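# Stock each low shelf with box, tape and sponge

## Task

Make sure every low shelf in the room ends up holding exactly one cardboard box, one masking tape roll and one yellow sponge, each resting directly on the shelf surface rather than on another object. Take the missing items from the spares on the desk and leave the unused spares there. The robot must not tip over or end up leaning, anything held in place only by the robot does not count, and at the end the gripper must be open with the robot moved away.

## Robot and tools

ROBOT. A single-arm TidyBot++: a wheeled base 0.54 m long, 0.50 m wide and 0.38 m tall on four powered casters, carrying one seven-joint arm with a two-finger gripper. The shoulder sits 0.12 m ahead of the base centre, 0.68 m above the floor. Cameras: base_camera (fixed on the base, 644x364) and wrist_camera (fisheye, 644x476, looking along the hand). At the start the arm is folded with the hand pointing down. Folded, it reaches up to 0.08 m beyond the base front, and the elbow is up to 1.15 m high.

FRAMES. Base frame: origin on the floor below the base centre, x forward, y left, z up. hand_pose is reported in this frame and marks the point between the finger pads; the hand's own z axis runs out along the fingers, and its y axis is the closing direction. The odometry frame is the base frame as it was when the scene began. Heading grows to the left, within -3.142 to 3.142. base_tilt is in degrees, positive when leaning forward or right.

execute_actions. Arguments: "actions", a list holding one action or nothing, and optional "cameras" (names base_camera, wrist_camera or all; omitted or null gives every camera, [] gives none). An empty list just reports state and images. An action may contain:
- "base": exactly one relative move, measured from where the base last reported itself. translate_m: metres, forward positive, -2 to 2. strafe_m: metres sideways, left positive, -2 to 2. rotate_rad: radians on the spot, counter-clockwise from above positive, -6.3 to 6.3. These are offsets, not poses.
- "joints": absolute target angles by name (one arm, so one flat set of keys). joint_1_rad, unlimited, positive turns the arm clockwise seen from above (opposite to rotate_rad). joint_2_rad shoulder -2.249 to 2.249. joint_3_rad unlimited. joint_4_rad elbow -2.579 to 2.579. joint_5_rad unlimited. joint_6_rad wrist -2.099 to 2.099. joint_7_rad unlimited; with the hand down, positive rotates it counter-clockwise from above, and at 1.57 the fingers open toward the robot's left and right. gripper_pos 0 (open, about 85 mm gap) to 1 (closed); gap is roughly 85 x (1 - gripper_pos) mm. Unlimited joints take the short way round, so make large turns in steps under half a revolution. Done tolerances: ±0.039 for joints 1-4, ±0.056 for 5-7, ±0.03 for the gripper.
- "speeds": optional caps for that action only: translate_m and strafe_m 0.05 to 0.5 m/s, rotate_rad 0.1 to 1.57 rad/s (defaults are the maxima). A base move needing over 8.667 s is refused; any action is capped at 15 s.
Unknown keys or out-of-range values reject the whole call with no motion. Keys left out may still be driving toward earlier targets.

ARM GEOMETRY. With joint_1_rad 0, joint_3_rad 3.14 and joint_5_rad 0 the arm moves in the base's x-z plane. Tilt from vertical (forward positive): upper arm = joint_2_rad, forearm = joint_2_rad - joint_4_rad, hand = that minus joint_6_rad. Lengths 0.42, 0.31, 0.31 m. Hand reach ahead of the shoulder is the sum of length x sin(tilt); height above it is the sum of length x cos(tilt). A downward hand reaches about 0.94 m above the floor at most, and only near the base.

RESULT LINES. base_status and joint_status describe how each commanded motion ended: done; off_target (resting short, maybe still pushing); contact_stop or time_out (old target dropped, holding in place); not_followed, with "joint command not followed" and a cause line, when a self-collision check withheld the arm targets (those may be retried on later actions). The base can say done while blocked short, since it only counts wheel turns. on_its_own reports uncommanded motion. Gripper at 1 reading done means nothing was grasped; off_target means something stopped the fingers. motor_effort gives percent of maximum, peak in brackets, with bias and noise. "ARM HIT" means the arm struck the base or itself. A Motor temperatures line lists each arm joint; MOTOR HOT appears from 60 °C and an OVER-TEMPERATURE FAULT at 75 °C, after which joints may read limit_stop_at_motor_heat and the target should be resent. Torque sensors fault above 104.5 N m (joints 1-4) or 51.3 N m (5-7), freezing the arm for 10 s and skipping the rest of the call.

ACCURACY. Friction leaves joints slightly off; correct by sending last command plus (wanted minus read). The hand can be 1-2 cm from where targets predict, and hand_pose itself can be off, so check images. A held load makes the arm sag; never command a joint to its current reading while carrying. Odometry drifts a few cm and degrees over many moves.

OTHER TOOLS. wait: "seconds" 0 to 10, no new command, returns state and images. zoom_image: "camera" and "region" [x0, y0, x1, y1] in pixels from the top-left of that camera's latest full image, at most 504x504. read_manual: optional "section", only "licences". finished_scene: "scene", the integer number of the current scene; ends it permanently and reports success.

CAUTIONS. Avoid dropping, slamming or shoving objects. Don't drive while the arm is caught on something around 0.8 m high or more, and avoid sideways pulls on a raised hand: the robot can tip. A blocked base keeps pushing until it times out. Stopped base or arm calls cancel the rest of that reply's motion calls. Loose objects may occasionally get bumped by something external. Finish with the gripper open and the robot clear of the shelves.

Each tool is called after "Request:" in YAML: its name, and indented under it one key for each argument.

## Session

Request:
execute_actions:
  actions: []

Scene clock: 0.00 s.
Motor temperatures (°C, as the motors report them): [32 33 28 31 36 42 38]
base_odometry: x=+0.000 y=+0.000 heading=+0.000 (m, m, rad; odometry frame)
base_tilt: forward=-0.2 right=+0.6 (deg)
base_status: not commanded
joint_positions: joint_1_rad=+0.026 joint_2_rad=-0.359 joint_3_rad=+3.164 joint_4_rad=-2.561 joint_5_rad=+0.030 joint_6_rad=-0.841 joint_7_rad=+1.556 gripper_pos=+0.000
joint_status: not commanded
motor_effort: joint_1_rad=+0 joint_2_rad=+0 joint_3_rad=+0 joint_4_rad=+11 joint_5_rad=+1 joint_6_rad=-1 joint_7_rad=+0 (%)
hand_pose: x=+0.2556 y=-0.0111 z=+0.5805 quat_wxyz=(+0.009, +0.999, -0.021, +0.049) (m; base frame)
pictures: base_camera, wrist_camera
Images, in order (width x height): base_camera 644x364, wrist_camera 644x476.

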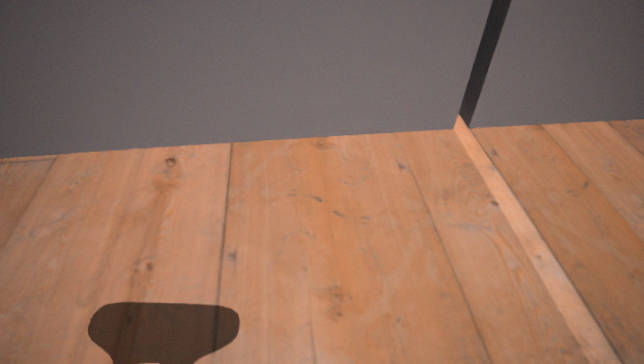

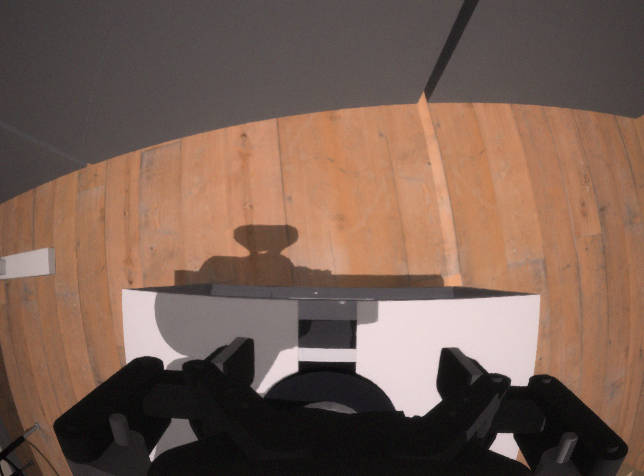

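Request:
execute_actions:
  actions:
    - {"joints":{"joint_2_rad":-0.7,"joint_4_rad":-2.0,"joint_6_rad":-0.7}}
  cameras: ["wrist_camera"]

Request:
execute_actions:
  actions:
    - {"joints":{"joint_1_rad":1.57}}
  cameras: ["wrist_camera"]

Request:
execute_actions:
  actions:
    - {"joints":{"joint_1_rad":3.1}}
  cameras: ["wrist_camera"]

Request:
execute_actions:
  actions:
    - {"joints":{"joint_1_rad":-1.57}}
  cameras: ["wrist_camera"]

Scene clock: 6.50 s.
Motor temperatures (°C, as the motors report them): [32 33 28 32 36 42 38]
base_odometry: x=+0.000 y=+0.000 heading=+0.000 (m, m, rad; odometry frame)
base_tilt: forward=-0.2 right=+0.6 (deg)
base_status: not commanded
joint_positions: joint_1_rad=+0.026 joint_2_rad=-0.694 joint_3_rad=+3.164 joint_4_rad=-2.022 joint_5_rad=+0.030 joint_6_rad=-0.732 joint_7_rad=+1.556 gripper_pos=+0.000
joint_status: all done
motor_effort: joint_1_rad=+0(0) joint_2_rad=+2(4) joint_3_rad=+0(0) joint_4_rad=+22(23) joint_5_rad=+1(1) joint_6_rad=+8(8) joint_7_rad=+1(1) (%)
hand_pose: x=+0.4294 y=-0.0216 z=+0.9348 quat_wxyz=(+0.016, +0.857, -0.024, +0.515) (m; base frame)
pictures: wrist_camera
Images, in order (width x height): wrist_camera 644x476.

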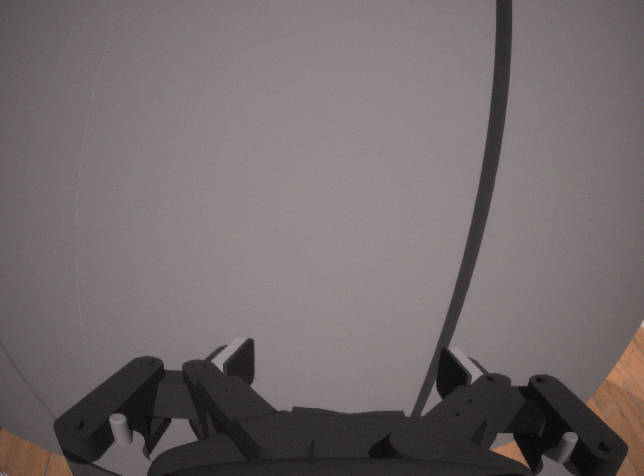

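Scene clock: 9.27 s.
Motor temperatures (°C, as the motors report them): [32 33 28 32 36 42 38]
base_odometry: x=+0.000 y=+0.000 heading=+0.000 (m, m, rad; odometry frame)
base_tilt: forward=-0.2 right=+0.6 (deg)
base_status: not commanded
joint_positions: joint_1_rad=+1.556 joint_2_rad=-0.694 joint_3_rad=+3.164 joint_4_rad=-2.022 joint_5_rad=+0.030 joint_6_rad=-0.732 joint_7_rad=+1.556 gripper_pos=+0.000
joint_status: all done
motor_effort: joint_1_rad=+0(0) joint_2_rad=+3(3) joint_3_rad=+0(0) joint_4_rad=+22(22) joint_5_rad=+1(1) joint_6_rad=+8(8) joint_7_rad=+1(1) (%)
hand_pose: x=+0.1101 y=-0.3111 z=+0.9348 quat_wxyz=(+0.368, +0.602, -0.610, +0.361) (m; base frame)
pictures: wrist_camera
Images, in order (width x height): wrist_camera 644x476.

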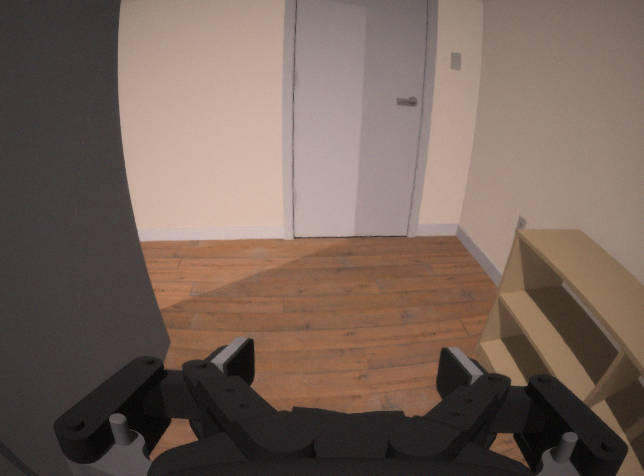

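Scene clock: 12.03 s.
Motor temperatures (°C, as the motors report them): [32 33 28 32 36 42 38]
base_odometry: x=+0.000 y=+0.000 heading=+0.000 (m, m, rad; odometry frame)
base_tilt: forward=-0.2 right=+0.6 (deg)
base_status: not commanded
joint_positions: joint_1_rad=+3.086 joint_2_rad=-0.694 joint_3_rad=+3.164 joint_4_rad=-2.022 joint_5_rad=+0.030 joint_6_rad=-0.732 joint_7_rad=+1.556 gripper_pos=+0.000
joint_status: all done
motor_effort: joint_1_rad=+0(0) joint_2_rad=+3(3) joint_3_rad=-1(1) joint_4_rad=+23(22) joint_5_rad=+1(1) joint_6_rad=+8(8) joint_7_rad=+1(0) (%)
hand_pose: x=-0.1922 y=-0.0038 z=+0.9348 quat_wxyz=(+0.515, +0.011, -0.857, +0.005) (m; base frame)
pictures: wrist_camera
Images, in order (width x height): wrist_camera 644x476.

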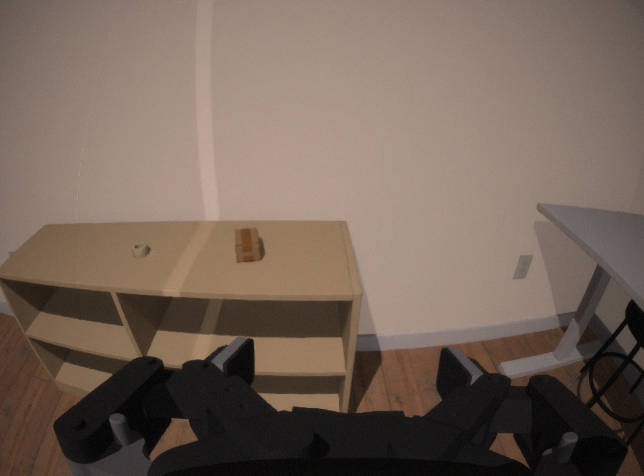

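Scene clock: 14.87 s.
Motor temperatures (°C, as the motors report them): [32 33 28 32 36 42 38]
base_odometry: x=+0.000 y=+0.000 heading=+0.000 (m, m, rad; odometry frame)
base_tilt: forward=-0.2 right=+0.6 (deg)
base_status: not commanded
joint_positions: joint_1_rad=+4.699 joint_2_rad=-0.694 joint_3_rad=+3.164 joint_4_rad=-2.022 joint_5_rad=+0.030 joint_6_rad=-0.732 joint_7_rad=+1.556 gripper_pos=+0.000
joint_status: all done
motor_effort: joint_1_rad=+0(0) joint_2_rad=+3(3) joint_3_rad=+0(0) joint_4_rad=+22(22) joint_5_rad=+1(1) joint_6_rad=+8(8) joint_7_rad=+1(1) (%)
hand_pose: x=+0.1284 y=+0.3110 z=+0.9348 quat_wxyz=(+0.360, -0.611, -0.601, -0.368) (m; base frame)
pictures: wrist_camera
Images, in order (width x height): wrist_camera 644x476.

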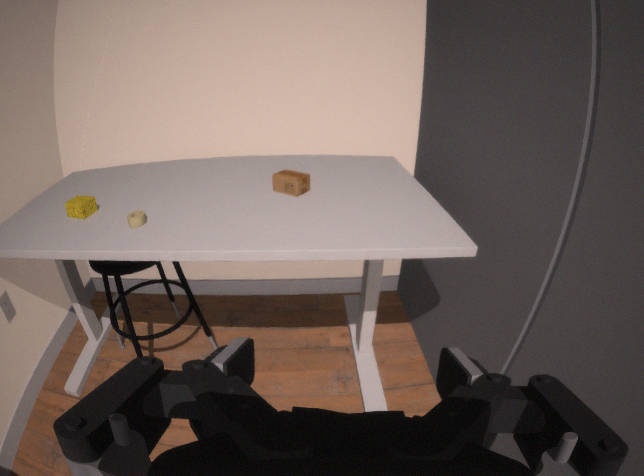

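Request:
execute_actions:
  actions:
    - {"base":{"rotate_rad":1.571},"joints":{"joint_1_rad":0}}
  cameras: []

Request:
execute_actions:
  actions:
    - {"base":{"translate_m":0.33},"joints":{"joint_6_rad":-1.1}}
  cameras: []

Request:
execute_actions:
  actions:
    - {"base":{"strafe_m":0.6}}

Scene clock: 27.70 s.
Motor temperatures (°C, as the motors report them): [32 33 28 32 36 42 38]
base_odometry: x=+0.000 y=+0.000 heading=+1.569 (m, m, rad; odometry frame)
base_tilt: forward=-0.2 right=+0.6 (deg)
base_status: done
joint_positions: joint_1_rad=+6.269 joint_2_rad=-0.694 joint_3_rad=+3.164 joint_4_rad=-2.022 joint_5_rad=+0.030 joint_6_rad=-0.732 joint_7_rad=+1.556 gripper_pos=+0.000
joint_status: all done
motor_effort: joint_1_rad=+0(1) joint_2_rad=+3(4) joint_3_rad=+0(0) joint_4_rad=+22(23) joint_5_rad=+1(1) joint_6_rad=+9(8) joint_7_rad=+1(1) (%)
hand_pose: x=+0.4300 y=-0.0092 z=+0.9348 quat_wxyz=(-0.005, -0.857, +0.006, -0.515) (m; base frame)
pictures: none
No camera images: the call's "cameras" was empty. Leave "cameras" out to get every camera's image.

Scene clock: 29.60 s.
Motor temperatures (°C, as the motors report them): [32 33 28 32 36 42 38]
base_odometry: x=+0.000 y=+0.330 heading=+1.570 (m, m, rad; odometry frame)
base_tilt: forward=-0.2 right=+0.6 (deg)
base_status: done
joint_positions: joint_1_rad=+6.269 joint_2_rad=-0.694 joint_3_rad=+3.164 joint_4_rad=-2.017 joint_5_rad=+0.030 joint_6_rad=-1.093 joint_7_rad=+1.556 gripper_pos=+0.000
joint_status: all done
motor_effort: joint_1_rad=+0(0) joint_2_rad=+4(6) joint_3_rad=+0(1) joint_4_rad=+21(23) joint_5_rad=+1(1) joint_6_rad=+7(9) joint_7_rad=+0(1) (%)
hand_pose: x=+0.3613 y=-0.0099 z=+0.8499 quat_wxyz=(-0.006, -0.935, +0.009, -0.355) (m; base frame)
pictures: none
No camera images: the call's "cameras" was empty. Leave "cameras" out to get every camera's image.

Scene clock: 32.17 s.
Motor temperatures (°C, as the motors report them): [32 33 28 32 36 42 38]
base_odometry: x=-0.600 y=+0.331 heading=+1.570 (m, m, rad; odometry frame)
base_tilt: forward=-0.2 right=+0.6 (deg)
base_status: done
joint_positions: joint_1_rad=+6.269 joint_2_rad=-0.695 joint_3_rad=+3.164 joint_4_rad=-2.017 joint_5_rad=+0.030 joint_6_rad=-1.093 joint_7_rad=+1.556 gripper_pos=+0.000
joint_status: not commanded
motor_effort: joint_1_rad=+0(1) joint_2_rad=+4(4) joint_3_rad=+1(1) joint_4_rad=+21(21) joint_5_rad=+1(2) joint_6_rad=+7(7) joint_7_rad=+0(0) (%)
hand_pose: x=+0.3613 y=-0.0101 z=+0.8500 quat_wxyz=(-0.006, -0.935, +0.009, -0.355) (m; base frame)
pictures: base_camera, wrist_camera
Images, in order (width x height): base_camera 644x364, wrist_camera 644x476.

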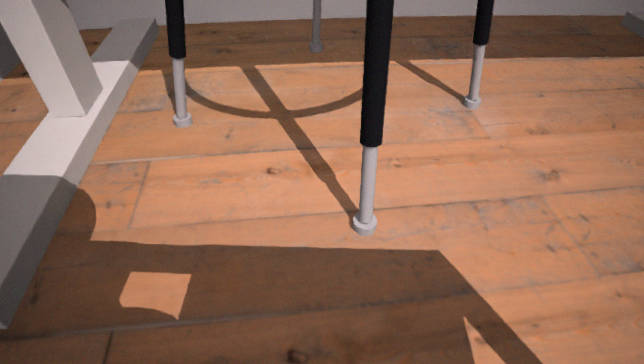

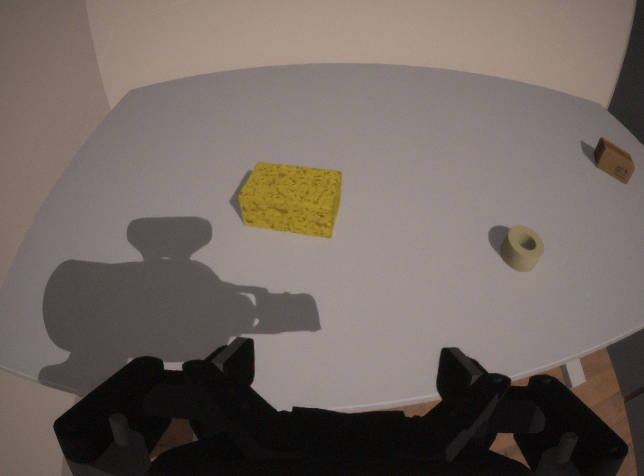

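Request:
execute_actions:
  actions:
    - {"base":{"translate_m":0.08},"joints":{"joint_2_rad":0.15,"joint_4_rad":-1.1,"joint_6_rad":-1.87,"joint_1_rad":-0.1}}

Scene clock: 57.93 s.
Motor temperatures (°C, as the motors report them): [32 33 28 32 36 42 38]
base_odometry: x=-0.600 y=+0.411 heading=+1.570 (m, m, rad; odometry frame)
base_tilt: forward=-0.2 right=+0.6 (deg)
base_status: done
joint_positions: joint_1_rad=+6.200 joint_2_rad=+0.147 joint_3_rad=+3.164 joint_4_rad=-1.127 joint_5_rad=+0.030 joint_6_rad=-1.835 joint_7_rad=+1.556 gripper_pos=+0.000
joint_status: all done
motor_effort: joint_1_rad=+0(0) joint_2_rad=-20(22) joint_3_rad=+0(1) joint_4_rad=+17(22) joint_5_rad=+2(1) joint_6_rad=+0(7) joint_7_rad=+1(1) (%)
hand_pose: x=+0.4912 y=+0.0158 z=+0.8787 quat_wxyz=(-0.015, -1.000, -0.019, -0.016) (m; base frame)
pictures: base_camera, wrist_camera
Images, in order (width x height): base_camera 644x364, wrist_camera 644x476.

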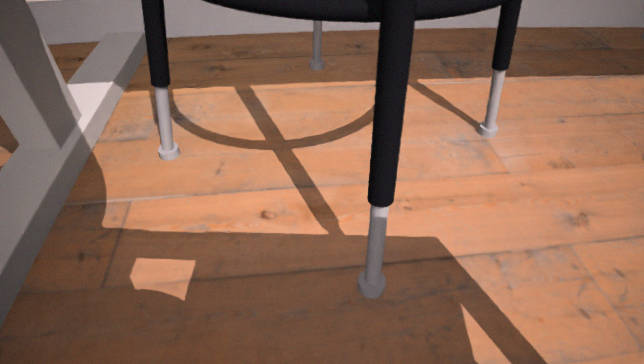

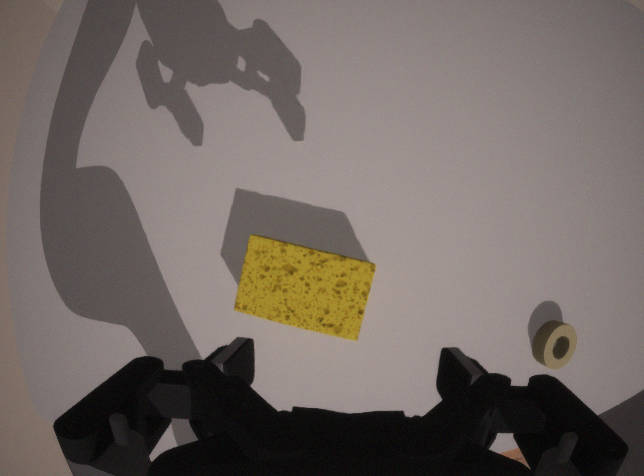

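Request:
execute_actions:
  actions:
    - {"base":{"translate_m":0.025},"joints":{"joint_7_rad":2.85,"joint_1_rad":-0.17}}
  cameras: ["wrist_camera"]

Scene clock: 65.03 s.
Motor temperatures (°C, as the motors report them): [32 34 28 32 36 42 38]
base_odometry: x=-0.601 y=+0.436 heading=+1.571 (m, m, rad; odometry frame)
base_tilt: forward=-0.2 right=+0.6 (deg)
base_status: done
joint_positions: joint_1_rad=+6.128 joint_2_rad=+0.155 joint_3_rad=+3.164 joint_4_rad=-1.126 joint_5_rad=+0.030 joint_6_rad=-1.838 joint_7_rad=+2.838 gripper_pos=+0.000
joint_status: all done
motor_effort: joint_1_rad=+0(2) joint_2_rad=-21(24) joint_3_rad=+0(1) joint_4_rad=+17(18) joint_5_rad=+0(2) joint_6_rad=+0(1) joint_7_rad=+1(0) (%)
hand_pose: x=+0.4901 y=+0.0426 z=+0.8762 quat_wxyz=(-0.020, -0.767, -0.641, -0.001) (m; base frame)
pictures: wrist_camera
Images, in order (width x height): wrist_camera 644x476.

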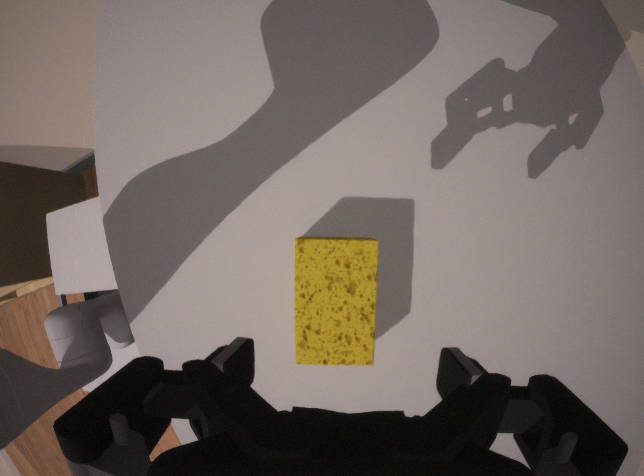

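Request:
execute_actions:
  actions:
    - {"joints":{"joint_4_rad":-1.39,"joint_6_rad":-1.6}}
  cameras: ["wrist_camera"]

Scene clock: 68.03 s.
Motor temperatures (°C, as the motors report them): [32 34 28 32 36 42 38]
base_odometry: x=-0.601 y=+0.436 heading=+1.571 (m, m, rad; odometry frame)
base_tilt: forward=-0.2 right=+0.6 (deg)
base_status: not commanded
joint_positions: joint_1_rad=+6.128 joint_2_rad=+0.155 joint_3_rad=+3.164 joint_4_rad=-1.367 joint_5_rad=+0.030 joint_6_rad=-1.633 joint_7_rad=+2.838 gripper_pos=+0.000
joint_status: all done
motor_effort: joint_1_rad=+0(0) joint_2_rad=-21(23) joint_3_rad=-1(0) joint_4_rad=+18(18) joint_5_rad=+1(2) joint_6_rad=+0(1) joint_7_rad=+0(0) (%)
hand_pose: x=+0.4918 y=+0.0423 z=+0.8020 quat_wxyz=(-0.011, -0.765, -0.643, +0.014) (m; base frame)
pictures: wrist_camera
Images, in order (width x height): wrist_camera 644x476.

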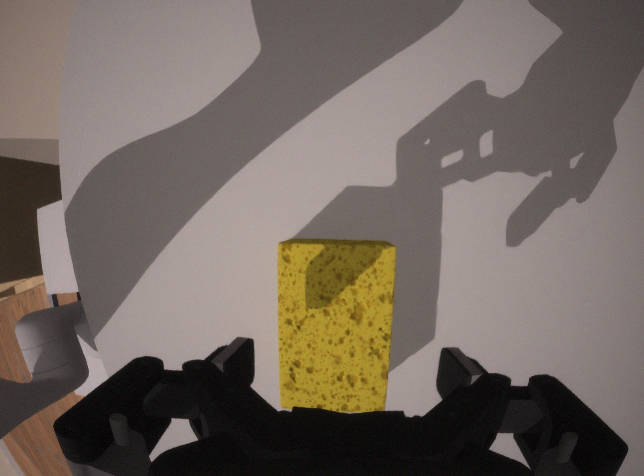

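Request:
execute_actions:
  actions:
    - {"joints":{"joint_4_rad":-1.525,"joint_6_rad":-1.46}}
  cameras: ["wrist_camera"]

Request:
execute_actions:
  actions:
    - {"joints":{"gripper_pos":1}}
  cameras: ["wrist_camera"]

Scene clock: 71.40 s.
Motor temperatures (°C, as the motors report them): [32 34 28 32 36 42 38]
base_odometry: x=-0.601 y=+0.436 heading=+1.571 (m, m, rad; odometry frame)
base_tilt: forward=-0.2 right=+0.6 (deg)
base_status: not commanded
joint_positions: joint_1_rad=+6.128 joint_2_rad=+0.155 joint_3_rad=+3.164 joint_4_rad=-1.503 joint_5_rad=+0.030 joint_6_rad=-1.493 joint_7_rad=+2.838 gripper_pos=+0.000
joint_status: all done
motor_effort: joint_1_rad=+0(0) joint_2_rad=-22(22) joint_3_rad=-1(0) joint_4_rad=+18(18) joint_5_rad=+1(1) joint_6_rad=+0(1) joint_7_rad=+0(1) (%)
hand_pose: x=+0.4922 y=+0.0422 z=+0.7591 quat_wxyz=(-0.012, -0.764, -0.645, +0.013) (m; base frame)
pictures: wrist_camera
Images, in order (width x height): wrist_camera 644x476.

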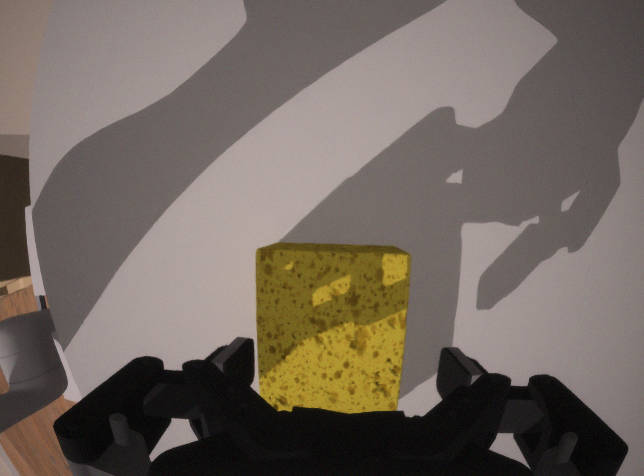

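Scene clock: 72.50 s.
Motor temperatures (°C, as the motors report them): [32 34 28 32 36 42 38]
base_odometry: x=-0.601 y=+0.436 heading=+1.571 (m, m, rad; odometry frame)
base_tilt: forward=-0.2 right=+0.6 (deg)
base_status: not commanded
joint_positions: joint_1_rad=+6.128 joint_2_rad=+0.144 joint_3_rad=+3.164 joint_4_rad=-1.509 joint_5_rad=+0.030 joint_6_rad=-1.491 joint_7_rad=+2.838 gripper_pos=+0.413
joint_status: gripper_pos off_target (ended at +0.413, target +1.000)
motor_effort: joint_1_rad=+0(0) joint_2_rad=-21(22) joint_3_rad=-1(0) joint_4_rad=+18(18) joint_5_rad=+1(1) joint_6_rad=+0(1) joint_7_rad=+0(1) (%)
hand_pose: x=+0.4898 y=+0.0419 z=+0.7612 quat_wxyz=(-0.013, -0.764, -0.645, +0.010) (m; base frame)
pictures: wrist_camera
Images, in order (width x height): wrist_camera 644x476.

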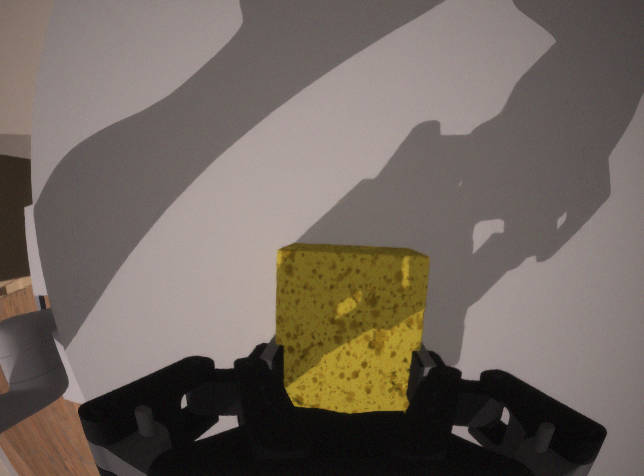

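Request:
execute_actions:
  actions:
    - {"joints":{"joint_4_rad":-1.1,"joint_6_rad":-1.87}}
  cameras: []

Request:
execute_actions:
  actions:
    - {"base":{"strafe_m":-0.45},"joints":{"joint_7_rad":1.57}}
  cameras: []

Request:
execute_actions:
  actions:
    - {"base":{"translate_m":-0.6},"joints":{"joint_1_rad":-1.57,"joint_6_rad":-1.5,"joint_2_rad":-0.1}}

Scene clock: 78.50 s.
Motor temperatures (°C, as the motors report them): [32 34 28 32 36 42 38]
base_odometry: x=-0.601 y=+0.436 heading=+1.571 (m, m, rad; odometry frame)
base_tilt: forward=-0.2 right=+0.6 (deg)
base_status: not commanded
joint_positions: joint_1_rad=+6.128 joint_2_rad=+0.147 joint_3_rad=+3.164 joint_4_rad=-1.125 joint_5_rad=+0.030 joint_6_rad=-1.838 joint_7_rad=+2.838 gripper_pos=+0.413
joint_status: all done
motor_effort: joint_1_rad=+0(0) joint_2_rad=-21(23) joint_3_rad=-2(1) joint_4_rad=+17(19) joint_5_rad=+1(1) joint_6_rad=+0(1) joint_7_rad=+1(0) (%)
hand_pose: x=+0.4889 y=+0.0425 z=+0.8795 quat_wxyz=(-0.022, -0.767, -0.641, -0.005) (m; base frame)
pictures: none
No camera images: the call's "cameras" was empty. Leave "cameras" out to get every camera's image.

Scene clock: 80.67 s.
Motor temperatures (°C, as the motors report them): [32 34 28 32 36 42 38]
base_odometry: x=-0.151 y=+0.437 heading=+1.571 (m, m, rad; odometry frame)
base_tilt: forward=-0.2 right=+0.6 (deg)
base_status: done
joint_positions: joint_1_rad=+6.122 joint_2_rad=+0.147 joint_3_rad=+3.165 joint_4_rad=-1.125 joint_5_rad=+0.030 joint_6_rad=-1.838 joint_7_rad=+1.582 gripper_pos=+0.413
joint_status: all done
motor_effort: joint_1_rad=+0(3) joint_2_rad=-21(22) joint_3_rad=-1(2) joint_4_rad=+17(18) joint_5_rad=+1(2) joint_6_rad=+0(1) joint_7_rad=+0(0) (%)
hand_pose: x=+0.4888 y=+0.0444 z=+0.8795 quat_wxyz=(-0.015, -0.997, -0.071, -0.017) (m; base frame)
pictures: none
No camera images: the call's "cameras" was empty. Leave "cameras" out to get every camera's image.

Scene clock: 83.33 s.
Motor temperatures (°C, as the motors report them): [32 34 28 32 36 42 38]
base_odometry: x=-0.150 y=-0.164 heading=+1.572 (m, m, rad; odometry frame)
base_tilt: forward=-0.2 right=+0.6 (deg)
base_status: done
joint_positions: joint_1_rad=+4.726 joint_2_rad=-0.087 joint_3_rad=+3.160 joint_4_rad=-1.124 joint_5_rad=+0.030 joint_6_rad=-1.535 joint_7_rad=+1.582 gripper_pos=+0.413
joint_status: all done
motor_effort: joint_1_rad=+0(2) joint_2_rad=-14(24) joint_3_rad=+0(2) joint_4_rad=+19(19) joint_5_rad=+1(2) joint_6_rad=+5(4) joint_7_rad=+1(0) (%)
hand_pose: x=+0.1405 y=+0.4016 z=+0.9985 quat_wxyz=(+0.184, -0.688, -0.669, -0.212) (m; base frame)
pictures: base_camera, wrist_camera
Images, in order (width x height): base_camera 644x364, wrist_camera 644x476.

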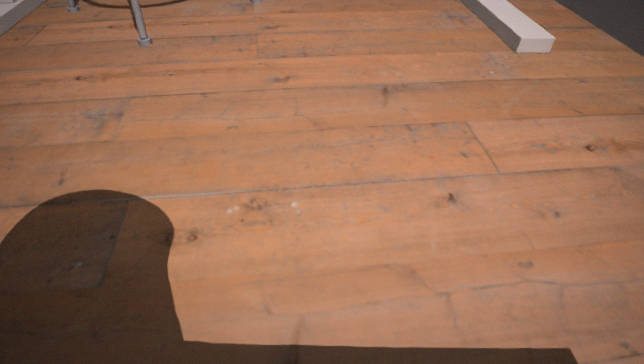

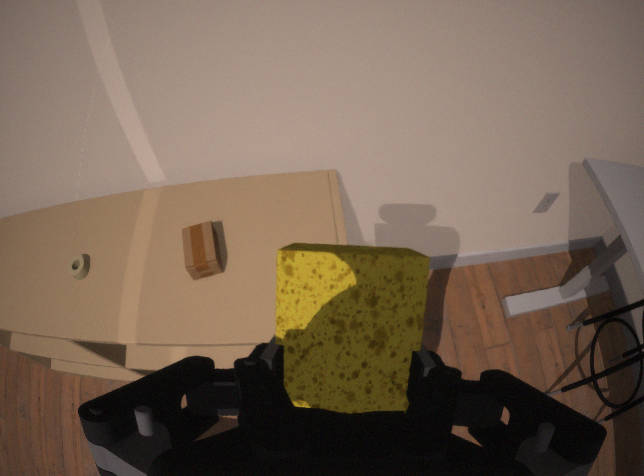

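Request:
execute_actions:
  actions:
    - {"base":{"translate_m":-0.14}}
  cameras: []

Request:
execute_actions:
  actions:
    - {"base":{"strafe_m":0.13},"joints":{"joint_2_rad":0.46,"joint_4_rad":-1.24,"joint_6_rad":-1.4}}
  cameras: ["wrist_camera"]

Scene clock: 89.70 s.
Motor temperatures (°C, as the motors report them): [32 34 28 32 36 42 38]
base_odometry: x=-0.150 y=-0.304 heading=+1.572 (m, m, rad; odometry frame)
base_tilt: forward=-0.2 right=+0.6 (deg)
base_status: done
joint_positions: joint_1_rad=+4.721 joint_2_rad=-0.088 joint_3_rad=+3.160 joint_4_rad=-1.124 joint_5_rad=+0.030 joint_6_rad=-1.535 joint_7_rad=+1.582 gripper_pos=+0.413
joint_status: not commanded
motor_effort: joint_1_rad=+0(1) joint_2_rad=-14(17) joint_3_rad=-1(2) joint_4_rad=+19(20) joint_5_rad=+1(2) joint_6_rad=+5(6) joint_7_rad=+0(1) (%)
hand_pose: x=+0.1385 y=+0.4016 z=+0.9991 quat_wxyz=(+0.185, -0.687, -0.670, -0.212) (m; base frame)
pictures: none
No camera images: the call's "cameras" was empty. Leave "cameras" out to get every camera's image.

Scene clock: 91.47 s.
Motor temperatures (°C, as the motors report them): [32 34 28 32 36 42 38]
base_odometry: x=-0.280 y=-0.304 heading=+1.573 (m, m, rad; odometry frame)
base_tilt: forward=-0.2 right=+0.6 (deg)
base_status: done
joint_positions: joint_1_rad=+4.721 joint_2_rad=+0.463 joint_3_rad=+3.160 joint_4_rad=-1.219 joint_5_rad=+0.030 joint_6_rad=-1.435 joint_7_rad=+1.582 gripper_pos=+0.413
joint_status: all done
motor_effort: joint_1_rad=+0(1) joint_2_rad=-32(37) joint_3_rad=+0(1) joint_4_rad=+18(21) joint_5_rad=+1(1) joint_6_rad=+0(6) joint_7_rad=+1(1) (%)
hand_pose: x=+0.1396 y=+0.5079 z=+0.7124 quat_wxyz=(-0.005, -0.711, -0.703, -0.022) (m; base frame)
pictures: wrist_camera
Images, in order (width x height): wrist_camera 644x476.

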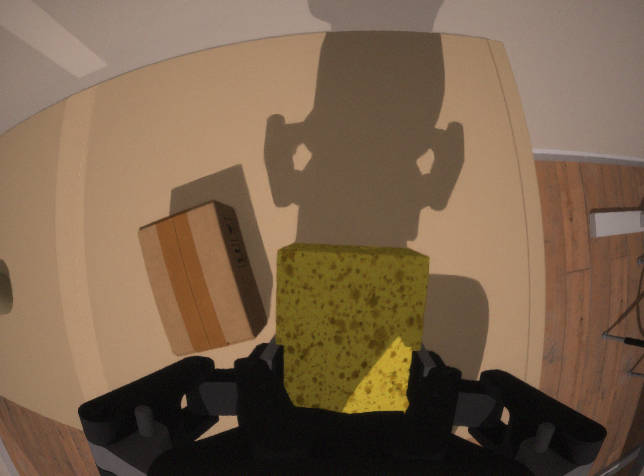

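Request:
execute_actions:
  actions:
    - {"base":{"translate_m":0.05},"joints":{"joint_2_rad":0.51,"joint_6_rad":-1.37}}
  cameras: ["wrist_camera"]

Request:
execute_actions:
  actions:
    - {"joints":{"joint_2_rad":0.55,"joint_6_rad":-1.33}}
  cameras: ["wrist_camera"]

Scene clock: 94.97 s.
Motor temperatures (°C, as the motors report them): [32 34 28 32 36 42 38]
base_odometry: x=-0.280 y=-0.254 heading=+1.573 (m, m, rad; odometry frame)
base_tilt: forward=-0.2 right=+0.6 (deg)
base_status: done
joint_positions: joint_1_rad=+4.719 joint_2_rad=+0.508 joint_3_rad=+3.164 joint_4_rad=-1.219 joint_5_rad=+0.030 joint_6_rad=-1.402 joint_7_rad=+1.582 gripper_pos=+0.413
joint_status: all done
motor_effort: joint_1_rad=+1(3) joint_2_rad=-34(35) joint_3_rad=+1(2) joint_4_rad=+18(19) joint_5_rad=+2(2) joint_6_rad=+0(0) joint_7_rad=+1(0) (%)
hand_pose: x=+0.1405 y=+0.5188 z=+0.6895 quat_wxyz=(-0.010, -0.711, -0.703, -0.018) (m; base frame)
pictures: wrist_camera
Images, in order (width x height): wrist_camera 644x476.

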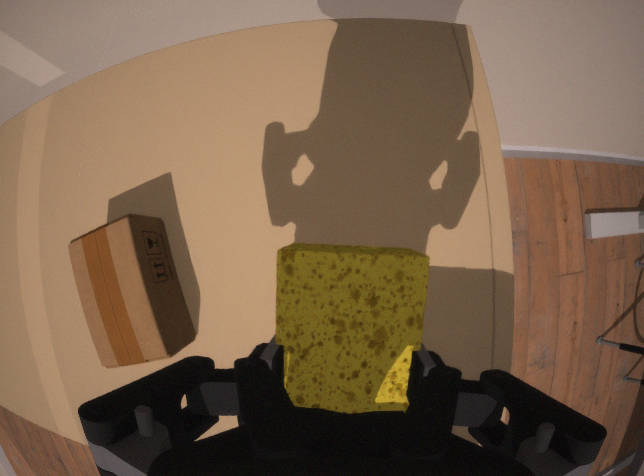

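Scene clock: 95.80 s.
Motor temperatures (°C, as the motors report them): [32 34 28 32 36 42 38]
base_odometry: x=-0.280 y=-0.254 heading=+1.573 (m, m, rad; odometry frame)
base_tilt: forward=-0.2 right=+0.6 (deg)
base_status: not commanded
joint_positions: joint_1_rad=+4.719 joint_2_rad=+0.546 joint_3_rad=+3.164 joint_4_rad=-1.219 joint_5_rad=+0.030 joint_6_rad=-1.361 joint_7_rad=+1.582 gripper_pos=+0.413
joint_status: all done
motor_effort: joint_1_rad=+0(0) joint_2_rad=-35(37) joint_3_rad=+0(1) joint_4_rad=+18(18) joint_5_rad=+1(1) joint_6_rad=+0(0) joint_7_rad=+1(0) (%)
hand_pose: x=+0.1408 y=+0.5314 z=+0.6696 quat_wxyz=(-0.009, -0.710, -0.704, -0.020) (m; base frame)
pictures: wrist_camera
Images, in order (width x height): wrist_camera 644x476.

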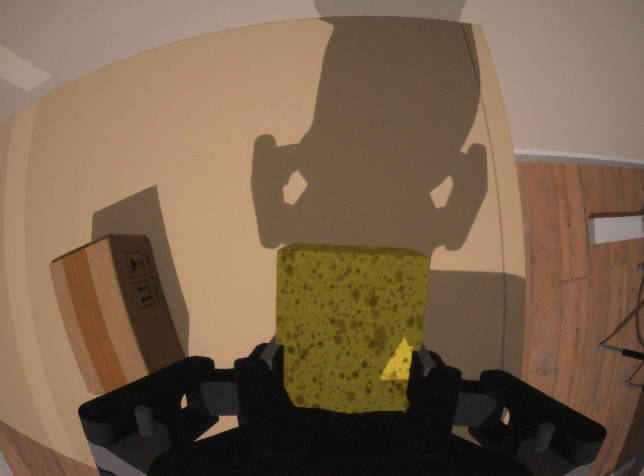

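Request:
execute_actions:
  actions:
    - {"joints":{"joint_2_rad":0.59,"joint_6_rad":-1.29}}
  cameras: []

Request:
execute_actions:
  actions:
    - {"joints":{"joint_2_rad":0.62,"joint_6_rad":-1.26}}
  cameras: ["wrist_camera"]

Scene clock: 99.93 s.
Motor temperatures (°C, as the motors report them): [32 34 28 32 36 42 38]
base_odometry: x=-0.280 y=-0.254 heading=+1.573 (m, m, rad; odometry frame)
base_tilt: forward=-0.2 right=+0.6 (deg)
base_status: not commanded
joint_positions: joint_1_rad=+4.719 joint_2_rad=+0.575 joint_3_rad=+3.164 joint_4_rad=-1.219 joint_5_rad=+0.030 joint_6_rad=-1.320 joint_7_rad=+1.582 gripper_pos=+0.413
joint_status: all done
motor_effort: joint_1_rad=+0(1) joint_2_rad=-33(37) joint_3_rad=-1(1) joint_4_rad=+16(18) joint_5_rad=+1(1) joint_6_rad=+0(2) joint_7_rad=+1(0) (%)
hand_pose: x=+0.1410 y=+0.5436 z=+0.6540 quat_wxyz=(-0.006, -0.709, -0.704, -0.024) (m; base frame)
pictures: none
No camera images: the call's "cameras" was empty. Leave "cameras" out to get every camera's image.

Scene clock: 100.57 s.
Motor temperatures (°C, as the motors report them): [32 34 28 32 36 42 38]
base_odometry: x=-0.280 y=-0.254 heading=+1.573 (m, m, rad; odometry frame)
base_tilt: forward=-0.2 right=+0.6 (deg)
base_status: not commanded
joint_positions: joint_1_rad=+4.719 joint_2_rad=+0.579 joint_3_rad=+3.164 joint_4_rad=-1.219 joint_5_rad=+0.030 joint_6_rad=-1.311 joint_7_rad=+1.582 gripper_pos=+0.413
joint_status: joint_2_rad off_target (ended at +0.579, target +0.620); the others done
motor_effort: joint_1_rad=+0(0) joint_2_rad=-29(34) joint_3_rad=+0(1) joint_4_rad=+14(16) joint_5_rad=+1(2) joint_6_rad=+3(5) joint_7_rad=+0(0) (%)
hand_pose: x=+0.1411 y=+0.5464 z=+0.6519 quat_wxyz=(-0.004, -0.709, -0.704, -0.026) (m; base frame)
pictures: wrist_camera
Images, in order (width x height): wrist_camera 644x476.

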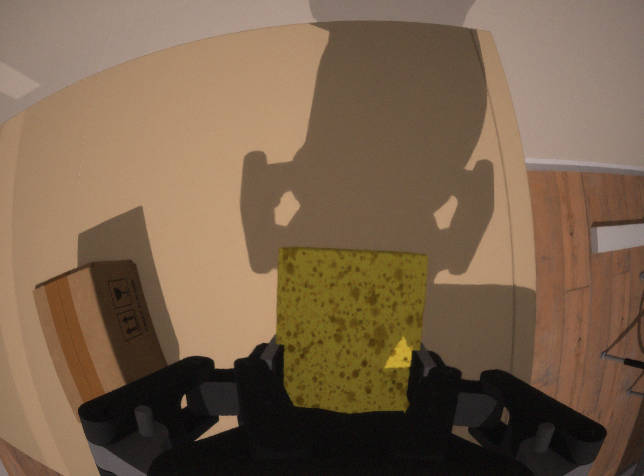

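Touching. Release, lift, then check the area beyond the cabinet.

Request:
execute_actions:
  actions:
    - {"joints":{"joint_2_rad":0.58,"joint_6_rad":-1.3,"gripper_pos":0}}
  cameras: []

Request:
execute_actions:
  actions:
    - {"joints":{"joint_2_rad":0.2,"joint_6_rad":-1.5}}
  cameras: ["wrist_camera"]

Request:
execute_actions:
  actions:
    - {"base":{"translate_m":-0.9},"joints":{"joint_1_rad":2.3,"joint_2_rad":-0.7,"joint_4_rad":-2.0,"joint_6_rad":-0.7}}
  cameras: ["wrist_camera"]

Scene clock: 105.20 s.
Motor temperatures (°C, as the motors report them): [32 34 28 32 36 42 38]
base_odometry: x=-0.280 y=-0.254 heading=+1.573 (m, m, rad; odometry frame)
base_tilt: forward=-0.2 right=+0.6 (deg)
base_status: not commanded
joint_positions: joint_1_rad=+4.719 joint_2_rad=+0.575 joint_3_rad=+3.164 joint_4_rad=-1.219 joint_5_rad=+0.030 joint_6_rad=-1.311 joint_7_rad=+1.582 gripper_pos=+0.000
joint_status: all done
motor_effort: joint_1_rad=+0(0) joint_2_rad=-35(36) joint_3_rad=+0(0) joint_4_rad=+18(18) joint_5_rad=+2(2) joint_6_rad=+0(3) joint_7_rad=+1(0) (%)
hand_pose: x=+0.1411 y=+0.5466 z=+0.6542 quat_wxyz=(-0.002, -0.709, -0.704, -0.027) (m; base frame)
pictures: none
No camera images: the call's "cameras" was empty. Leave "cameras" out to get every camera's image.

Scene clock: 106.90 s.
Motor temperatures (°C, as the motors report them): [32 34 28 32 36 42 38]
base_odometry: x=-0.280 y=-0.254 heading=+1.573 (m, m, rad; odometry frame)
base_tilt: forward=-0.2 right=+0.6 (deg)
base_status: not commanded
joint_positions: joint_1_rad=+4.719 joint_2_rad=+0.195 joint_3_rad=+3.164 joint_4_rad=-1.219 joint_5_rad=+0.030 joint_6_rad=-1.468 joint_7_rad=+1.582 gripper_pos=+0.000
joint_status: all done
motor_effort: joint_1_rad=+0(0) joint_2_rad=-24(39) joint_3_rad=+0(0) joint_4_rad=+19(19) joint_5_rad=+1(1) joint_6_rad=+2(2) joint_7_rad=+0(0) (%)
hand_pose: x=+0.1399 y=+0.4718 z=+0.8426 quat_wxyz=(+0.077, -0.707, -0.695, -0.105) (m; base frame)
pictures: wrist_camera
Images, in order (width x height): wrist_camera 644x476.

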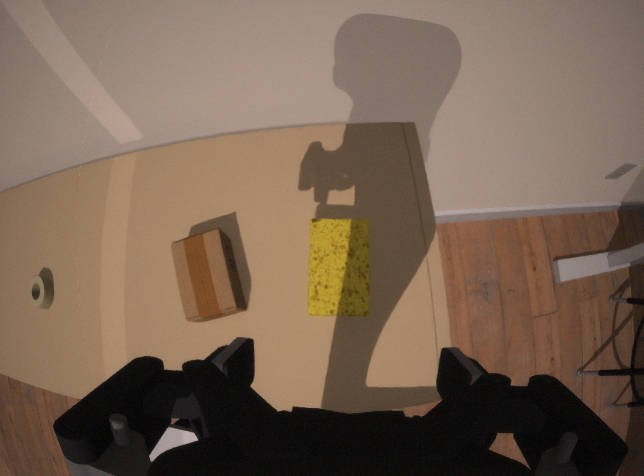

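Scene clock: 110.33 s.
Motor temperatures (°C, as the motors report them): [32 34 28 32 36 42 38]
base_odometry: x=-0.279 y=-1.154 heading=+1.573 (m, m, rad; odometry frame)
base_tilt: forward=-0.2 right=+0.6 (deg)
base_status: done
joint_positions: joint_1_rad=+2.315 joint_2_rad=-0.690 joint_3_rad=+3.163 joint_4_rad=-1.972 joint_5_rad=+0.030 joint_6_rad=-0.735 joint_7_rad=+1.582 gripper_pos=+0.000
joint_status: all done
motor_effort: joint_1_rad=+0(3) joint_2_rad=+2(29) joint_3_rad=+0(5) joint_4_rad=+22(23) joint_5_rad=+1(3) joint_6_rad=+9(9) joint_7_rad=+0(1) (%)
hand_pose: x=-0.1041 y=-0.2219 z=+0.9614 quat_wxyz=(+0.494, +0.338, -0.776, +0.199) (m; base frame)
pictures: wrist_camera
Images, in order (width x height): wrist_camera 644x476.

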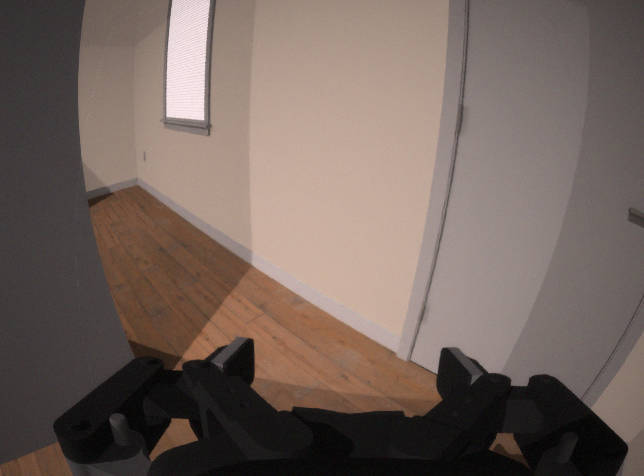

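Request:
execute_actions:
  actions:
    - {"base":{"translate_m":-0.3},"joints":{"joint_1_rad":1.57}}
  cameras: []

Request:
execute_actions:
  actions:
    - {"base":{"rotate_rad":-1.573},"joints":{"joint_1_rad":0}}

Scene clock: 116.27 s.
Motor temperatures (°C, as the motors report them): [32 34 28 32 36 42 38]
base_odometry: x=-0.278 y=-1.454 heading=+1.573 (m, m, rad; odometry frame)
base_tilt: forward=-0.2 right=+0.6 (deg)
base_status: done
joint_positions: joint_1_rad=+1.584 joint_2_rad=-0.695 joint_3_rad=+3.165 joint_4_rad=-1.973 joint_5_rad=+0.030 joint_6_rad=-0.734 joint_7_rad=+1.582 gripper_pos=+0.000
joint_status: all done
motor_effort: joint_1_rad=+0(1) joint_2_rad=+3(4) joint_3_rad=-1(1) joint_4_rad=+22(22) joint_5_rad=+1(1) joint_6_rad=+8(8) joint_7_rad=+1(0) (%)
hand_pose: x=+0.1003 y=-0.3129 z=+0.9628 quat_wxyz=(+0.392, +0.592, -0.603, +0.364) (m; base frame)
pictures: none
No camera images: the call's "cameras" was empty. Leave "cameras" out to get every camera's image.

Scene clock: 119.07 s.
Motor temperatures (°C, as the motors report them): [32 34 28 32 36 42 38]
base_odometry: x=-0.278 y=-1.454 heading=+0.002 (m, m, rad; odometry frame)
base_tilt: forward=-0.2 right=+0.6 (deg)
base_status: done
joint_positions: joint_1_rad=+0.014 joint_2_rad=-0.695 joint_3_rad=+3.165 joint_4_rad=-1.973 joint_5_rad=+0.030 joint_6_rad=-0.734 joint_7_rad=+1.582 gripper_pos=+0.000
joint_status: all done
motor_effort: joint_1_rad=+0(1) joint_2_rad=+3(5) joint_3_rad=+0(0) joint_4_rad=+22(22) joint_5_rad=+1(1) joint_6_rad=+8(9) joint_7_rad=+1(1) (%)
hand_pose: x=+0.4319 y=-0.0190 z=+0.9628 quat_wxyz=(+0.020, +0.845, -0.009, +0.535) (m; base frame)
pictures: base_camera, wrist_camera
Images, in order (width x height): base_camera 644x364, wrist_camera 644x476.

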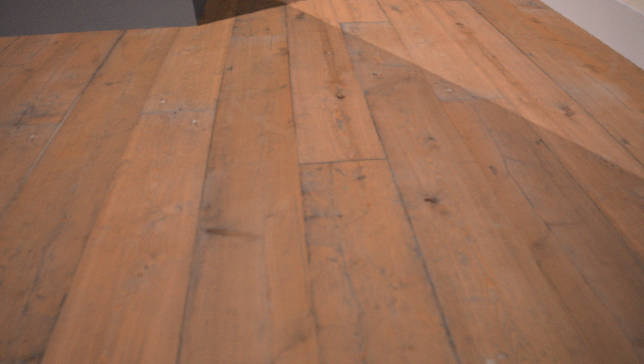

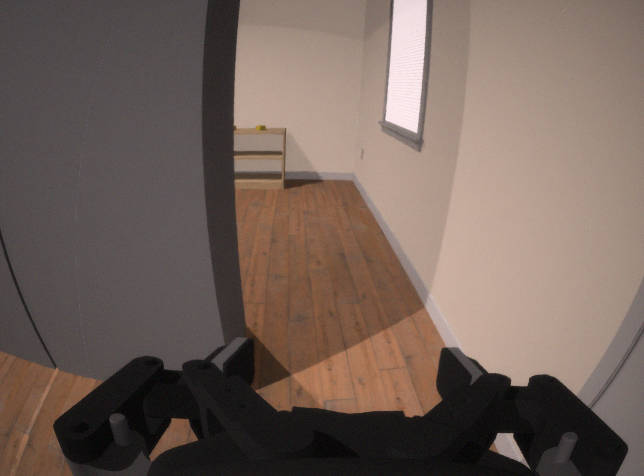

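Request:
execute_actions:
  actions:
    - {"base":{"rotate_rad":0.1}}
  cameras: []

Request:
execute_actions:
  actions:
    - {"base":{"strafe_m":-0.19}}
  cameras: []

Request:
execute_actions:
  actions:
    - {"base":{"translate_m":0.5}}

Scene clock: 124.27 s.
Motor temperatures (°C, as the motors report them): [32 34 28 32 36 42 38]
base_odometry: x=-0.278 y=-1.454 heading=+0.100 (m, m, rad; odometry frame)
base_tilt: forward=-0.2 right=+0.6 (deg)
base_status: done
joint_positions: joint_1_rad=+0.012 joint_2_rad=-0.695 joint_3_rad=+3.164 joint_4_rad=-1.973 joint_5_rad=+0.030 joint_6_rad=-0.734 joint_7_rad=+1.582 gripper_pos=+0.000
joint_status: not commanded
motor_effort: joint_1_rad=+0(0) joint_2_rad=+3(3) joint_3_rad=+0(1) joint_4_rad=+22(22) joint_5_rad=+1(1) joint_6_rad=+8(9) joint_7_rad=+1(1) (%)
hand_pose: x=+0.4319 y=-0.0182 z=+0.9628 quat_wxyz=(+0.019, +0.845, -0.008, +0.535) (m; base frame)
pictures: none
No camera images: the call's "cameras" was empty. Leave "cameras" out to get every camera's image.

Scene clock: 125.87 s.
Motor temperatures (°C, as the motors report them): [32 34 28 32 36 42 38]
base_odometry: x=-0.259 y=-1.644 heading=+0.098 (m, m, rad; odometry frame)
base_tilt: forward=-0.2 right=+0.6 (deg)
base_status: done
joint_positions: joint_1_rad=+0.012 joint_2_rad=-0.695 joint_3_rad=+3.166 joint_4_rad=-1.973 joint_5_rad=+0.030 joint_6_rad=-0.734 joint_7_rad=+1.582 gripper_pos=+0.000
joint_status: not commanded
motor_effort: joint_1_rad=+0(1) joint_2_rad=+3(3) joint_3_rad=+0(2) joint_4_rad=+23(23) joint_5_rad=+0(2) joint_6_rad=+9(9) joint_7_rad=+0(0) (%)
hand_pose: x=+0.4319 y=-0.0187 z=+0.9628 quat_wxyz=(+0.019, +0.845, -0.008, +0.535) (m; base frame)
pictures: none
No camera images: the call's "cameras" was empty. Leave "cameras" out to get every camera's image.

Scene clock: 128.23 s.
Motor temperatures (°C, as the motors report them): [32 34 28 32 36 42 38]
base_odometry: x=+0.238 y=-1.595 heading=+0.098 (m, m, rad; odometry frame)
base_tilt: forward=-0.2 right=+0.6 (deg)
base_status: done
joint_positions: joint_1_rad=+0.012 joint_2_rad=-0.694 joint_3_rad=+3.166 joint_4_rad=-1.976 joint_5_rad=+0.030 joint_6_rad=-0.731 joint_7_rad=+1.582 gripper_pos=+0.000
joint_status: not commanded
motor_effort: joint_1_rad=+0(1) joint_2_rad=+3(5) joint_3_rad=+0(1) joint_4_rad=+22(23) joint_5_rad=+1(1) joint_6_rad=+9(9) joint_7_rad=+0(1) (%)
hand_pose: x=+0.4325 y=-0.0187 z=+0.9617 quat_wxyz=(+0.019, +0.845, -0.008, +0.534) (m; base frame)
pictures: base_camera, wrist_camera
Images, in order (width x height): base_camera 644x364, wrist_camera 644x476.

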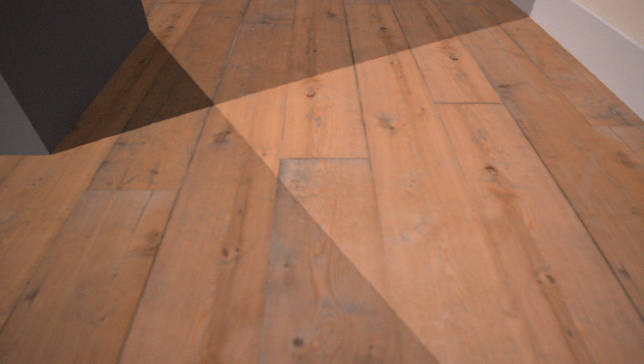

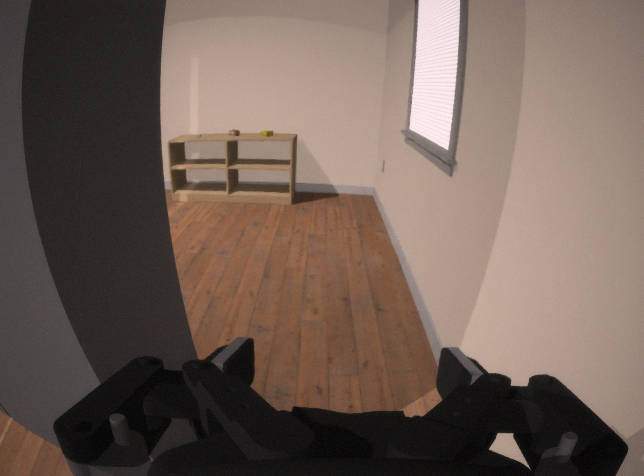

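Aligned and centred.

Request:
execute_actions:
  actions:
    - {"base":{"translate_m":1.2},"joints":{"joint_1_rad":-0.7}}
  cameras: ["wrist_camera"]

Scene clock: 137.80 s.
Motor temperatures (°C, as the motors report them): [32 34 28 32 36 42 38]
base_odometry: x=+1.433 y=-1.478 heading=+0.098 (m, m, rad; odometry frame)
base_tilt: forward=-0.2 right=+0.6 (deg)
base_status: done
joint_positions: joint_1_rad=-0.686 joint_2_rad=-0.699 joint_3_rad=+3.166 joint_4_rad=-1.976 joint_5_rad=+0.030 joint_6_rad=-0.731 joint_7_rad=+1.582 gripper_pos=+0.000
joint_status: all done
motor_effort: joint_1_rad=+0(1) joint_2_rad=+2(5) joint_3_rad=+0(1) joint_4_rad=+22(23) joint_5_rad=+1(1) joint_6_rad=+9(8) joint_7_rad=+1(1) (%)
hand_pose: x=+0.3701 y=+0.1862 z=+0.9632 quat_wxyz=(-0.166, +0.796, +0.281, +0.511) (m; base frame)
pictures: wrist_camera
Images, in order (width x height): wrist_camera 644x476.

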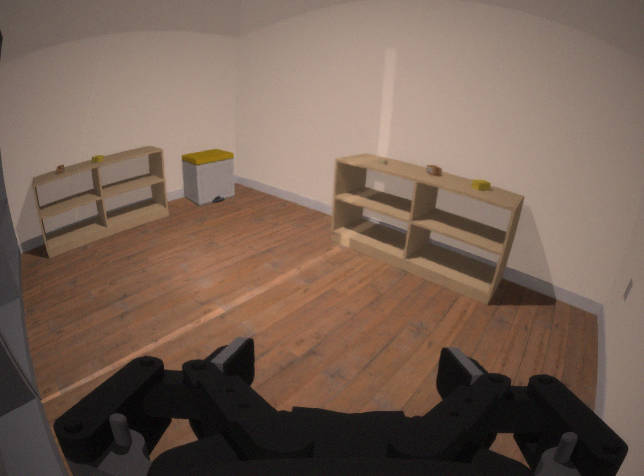

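Request:
zoom_image:
  camera: "wrist_camera"
  region: [320, 140, 530, 220]

Request:
zoom_image:
  camera: "wrist_camera"
  region: [0, 130, 180, 200]

Request:
execute_actions:
  actions:
    - {"base":{"translate_m":0.25},"joints":{"joint_1_rad":-1.9}}
  cameras: ["wrist_camera"]

Region (320, 140, 530, 220) of wrist_camera's 644x476 image, scaled by 2.400; it fills the top 192 rows of this view, and the rest is white.

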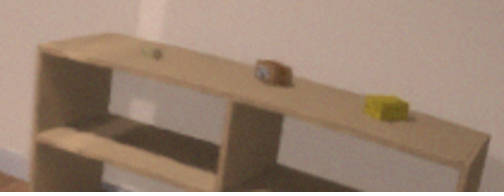

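Region (0, 130, 180, 200) of wrist_camera's 644x476 image, scaled by 2.800.

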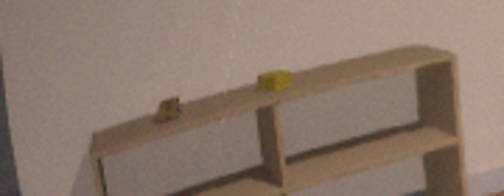

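Scene clock: 142.60 s.
Motor temperatures (°C, as the motors report them): [32 34 28 32 36 42 38]
base_odometry: x=+1.682 y=-1.454 heading=+0.098 (m, m, rad; odometry frame)
base_tilt: forward=-0.2 right=+0.6 (deg)
base_status: done
joint_positions: joint_1_rad=-1.886 joint_2_rad=-0.699 joint_3_rad=+3.166 joint_4_rad=-1.976 joint_5_rad=+0.030 joint_6_rad=-0.731 joint_7_rad=+1.582 gripper_pos=+0.000
joint_status: all done
motor_effort: joint_1_rad=+0(1) joint_2_rad=+3(6) joint_3_rad=+0(1) joint_4_rad=+22(23) joint_5_rad=+1(1) joint_6_rad=+9(9) joint_7_rad=+0(0) (%)
hand_pose: x=+0.0369 y=+0.3015 z=+0.9634 quat_wxyz=(-0.425, +0.498, +0.681, +0.328) (m; base frame)
pictures: wrist_camera
Images, in order (width x height): wrist_camera 644x476.

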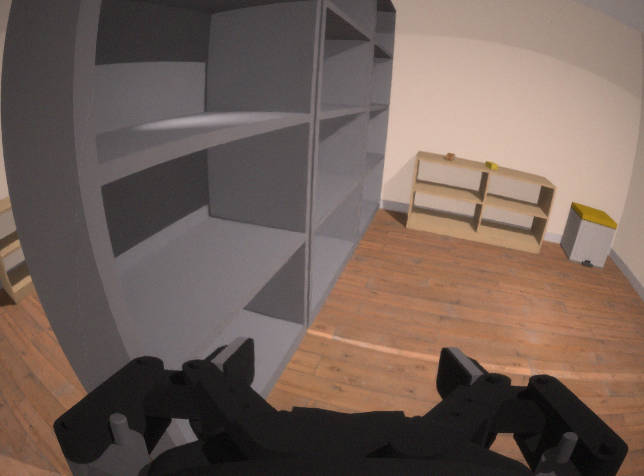

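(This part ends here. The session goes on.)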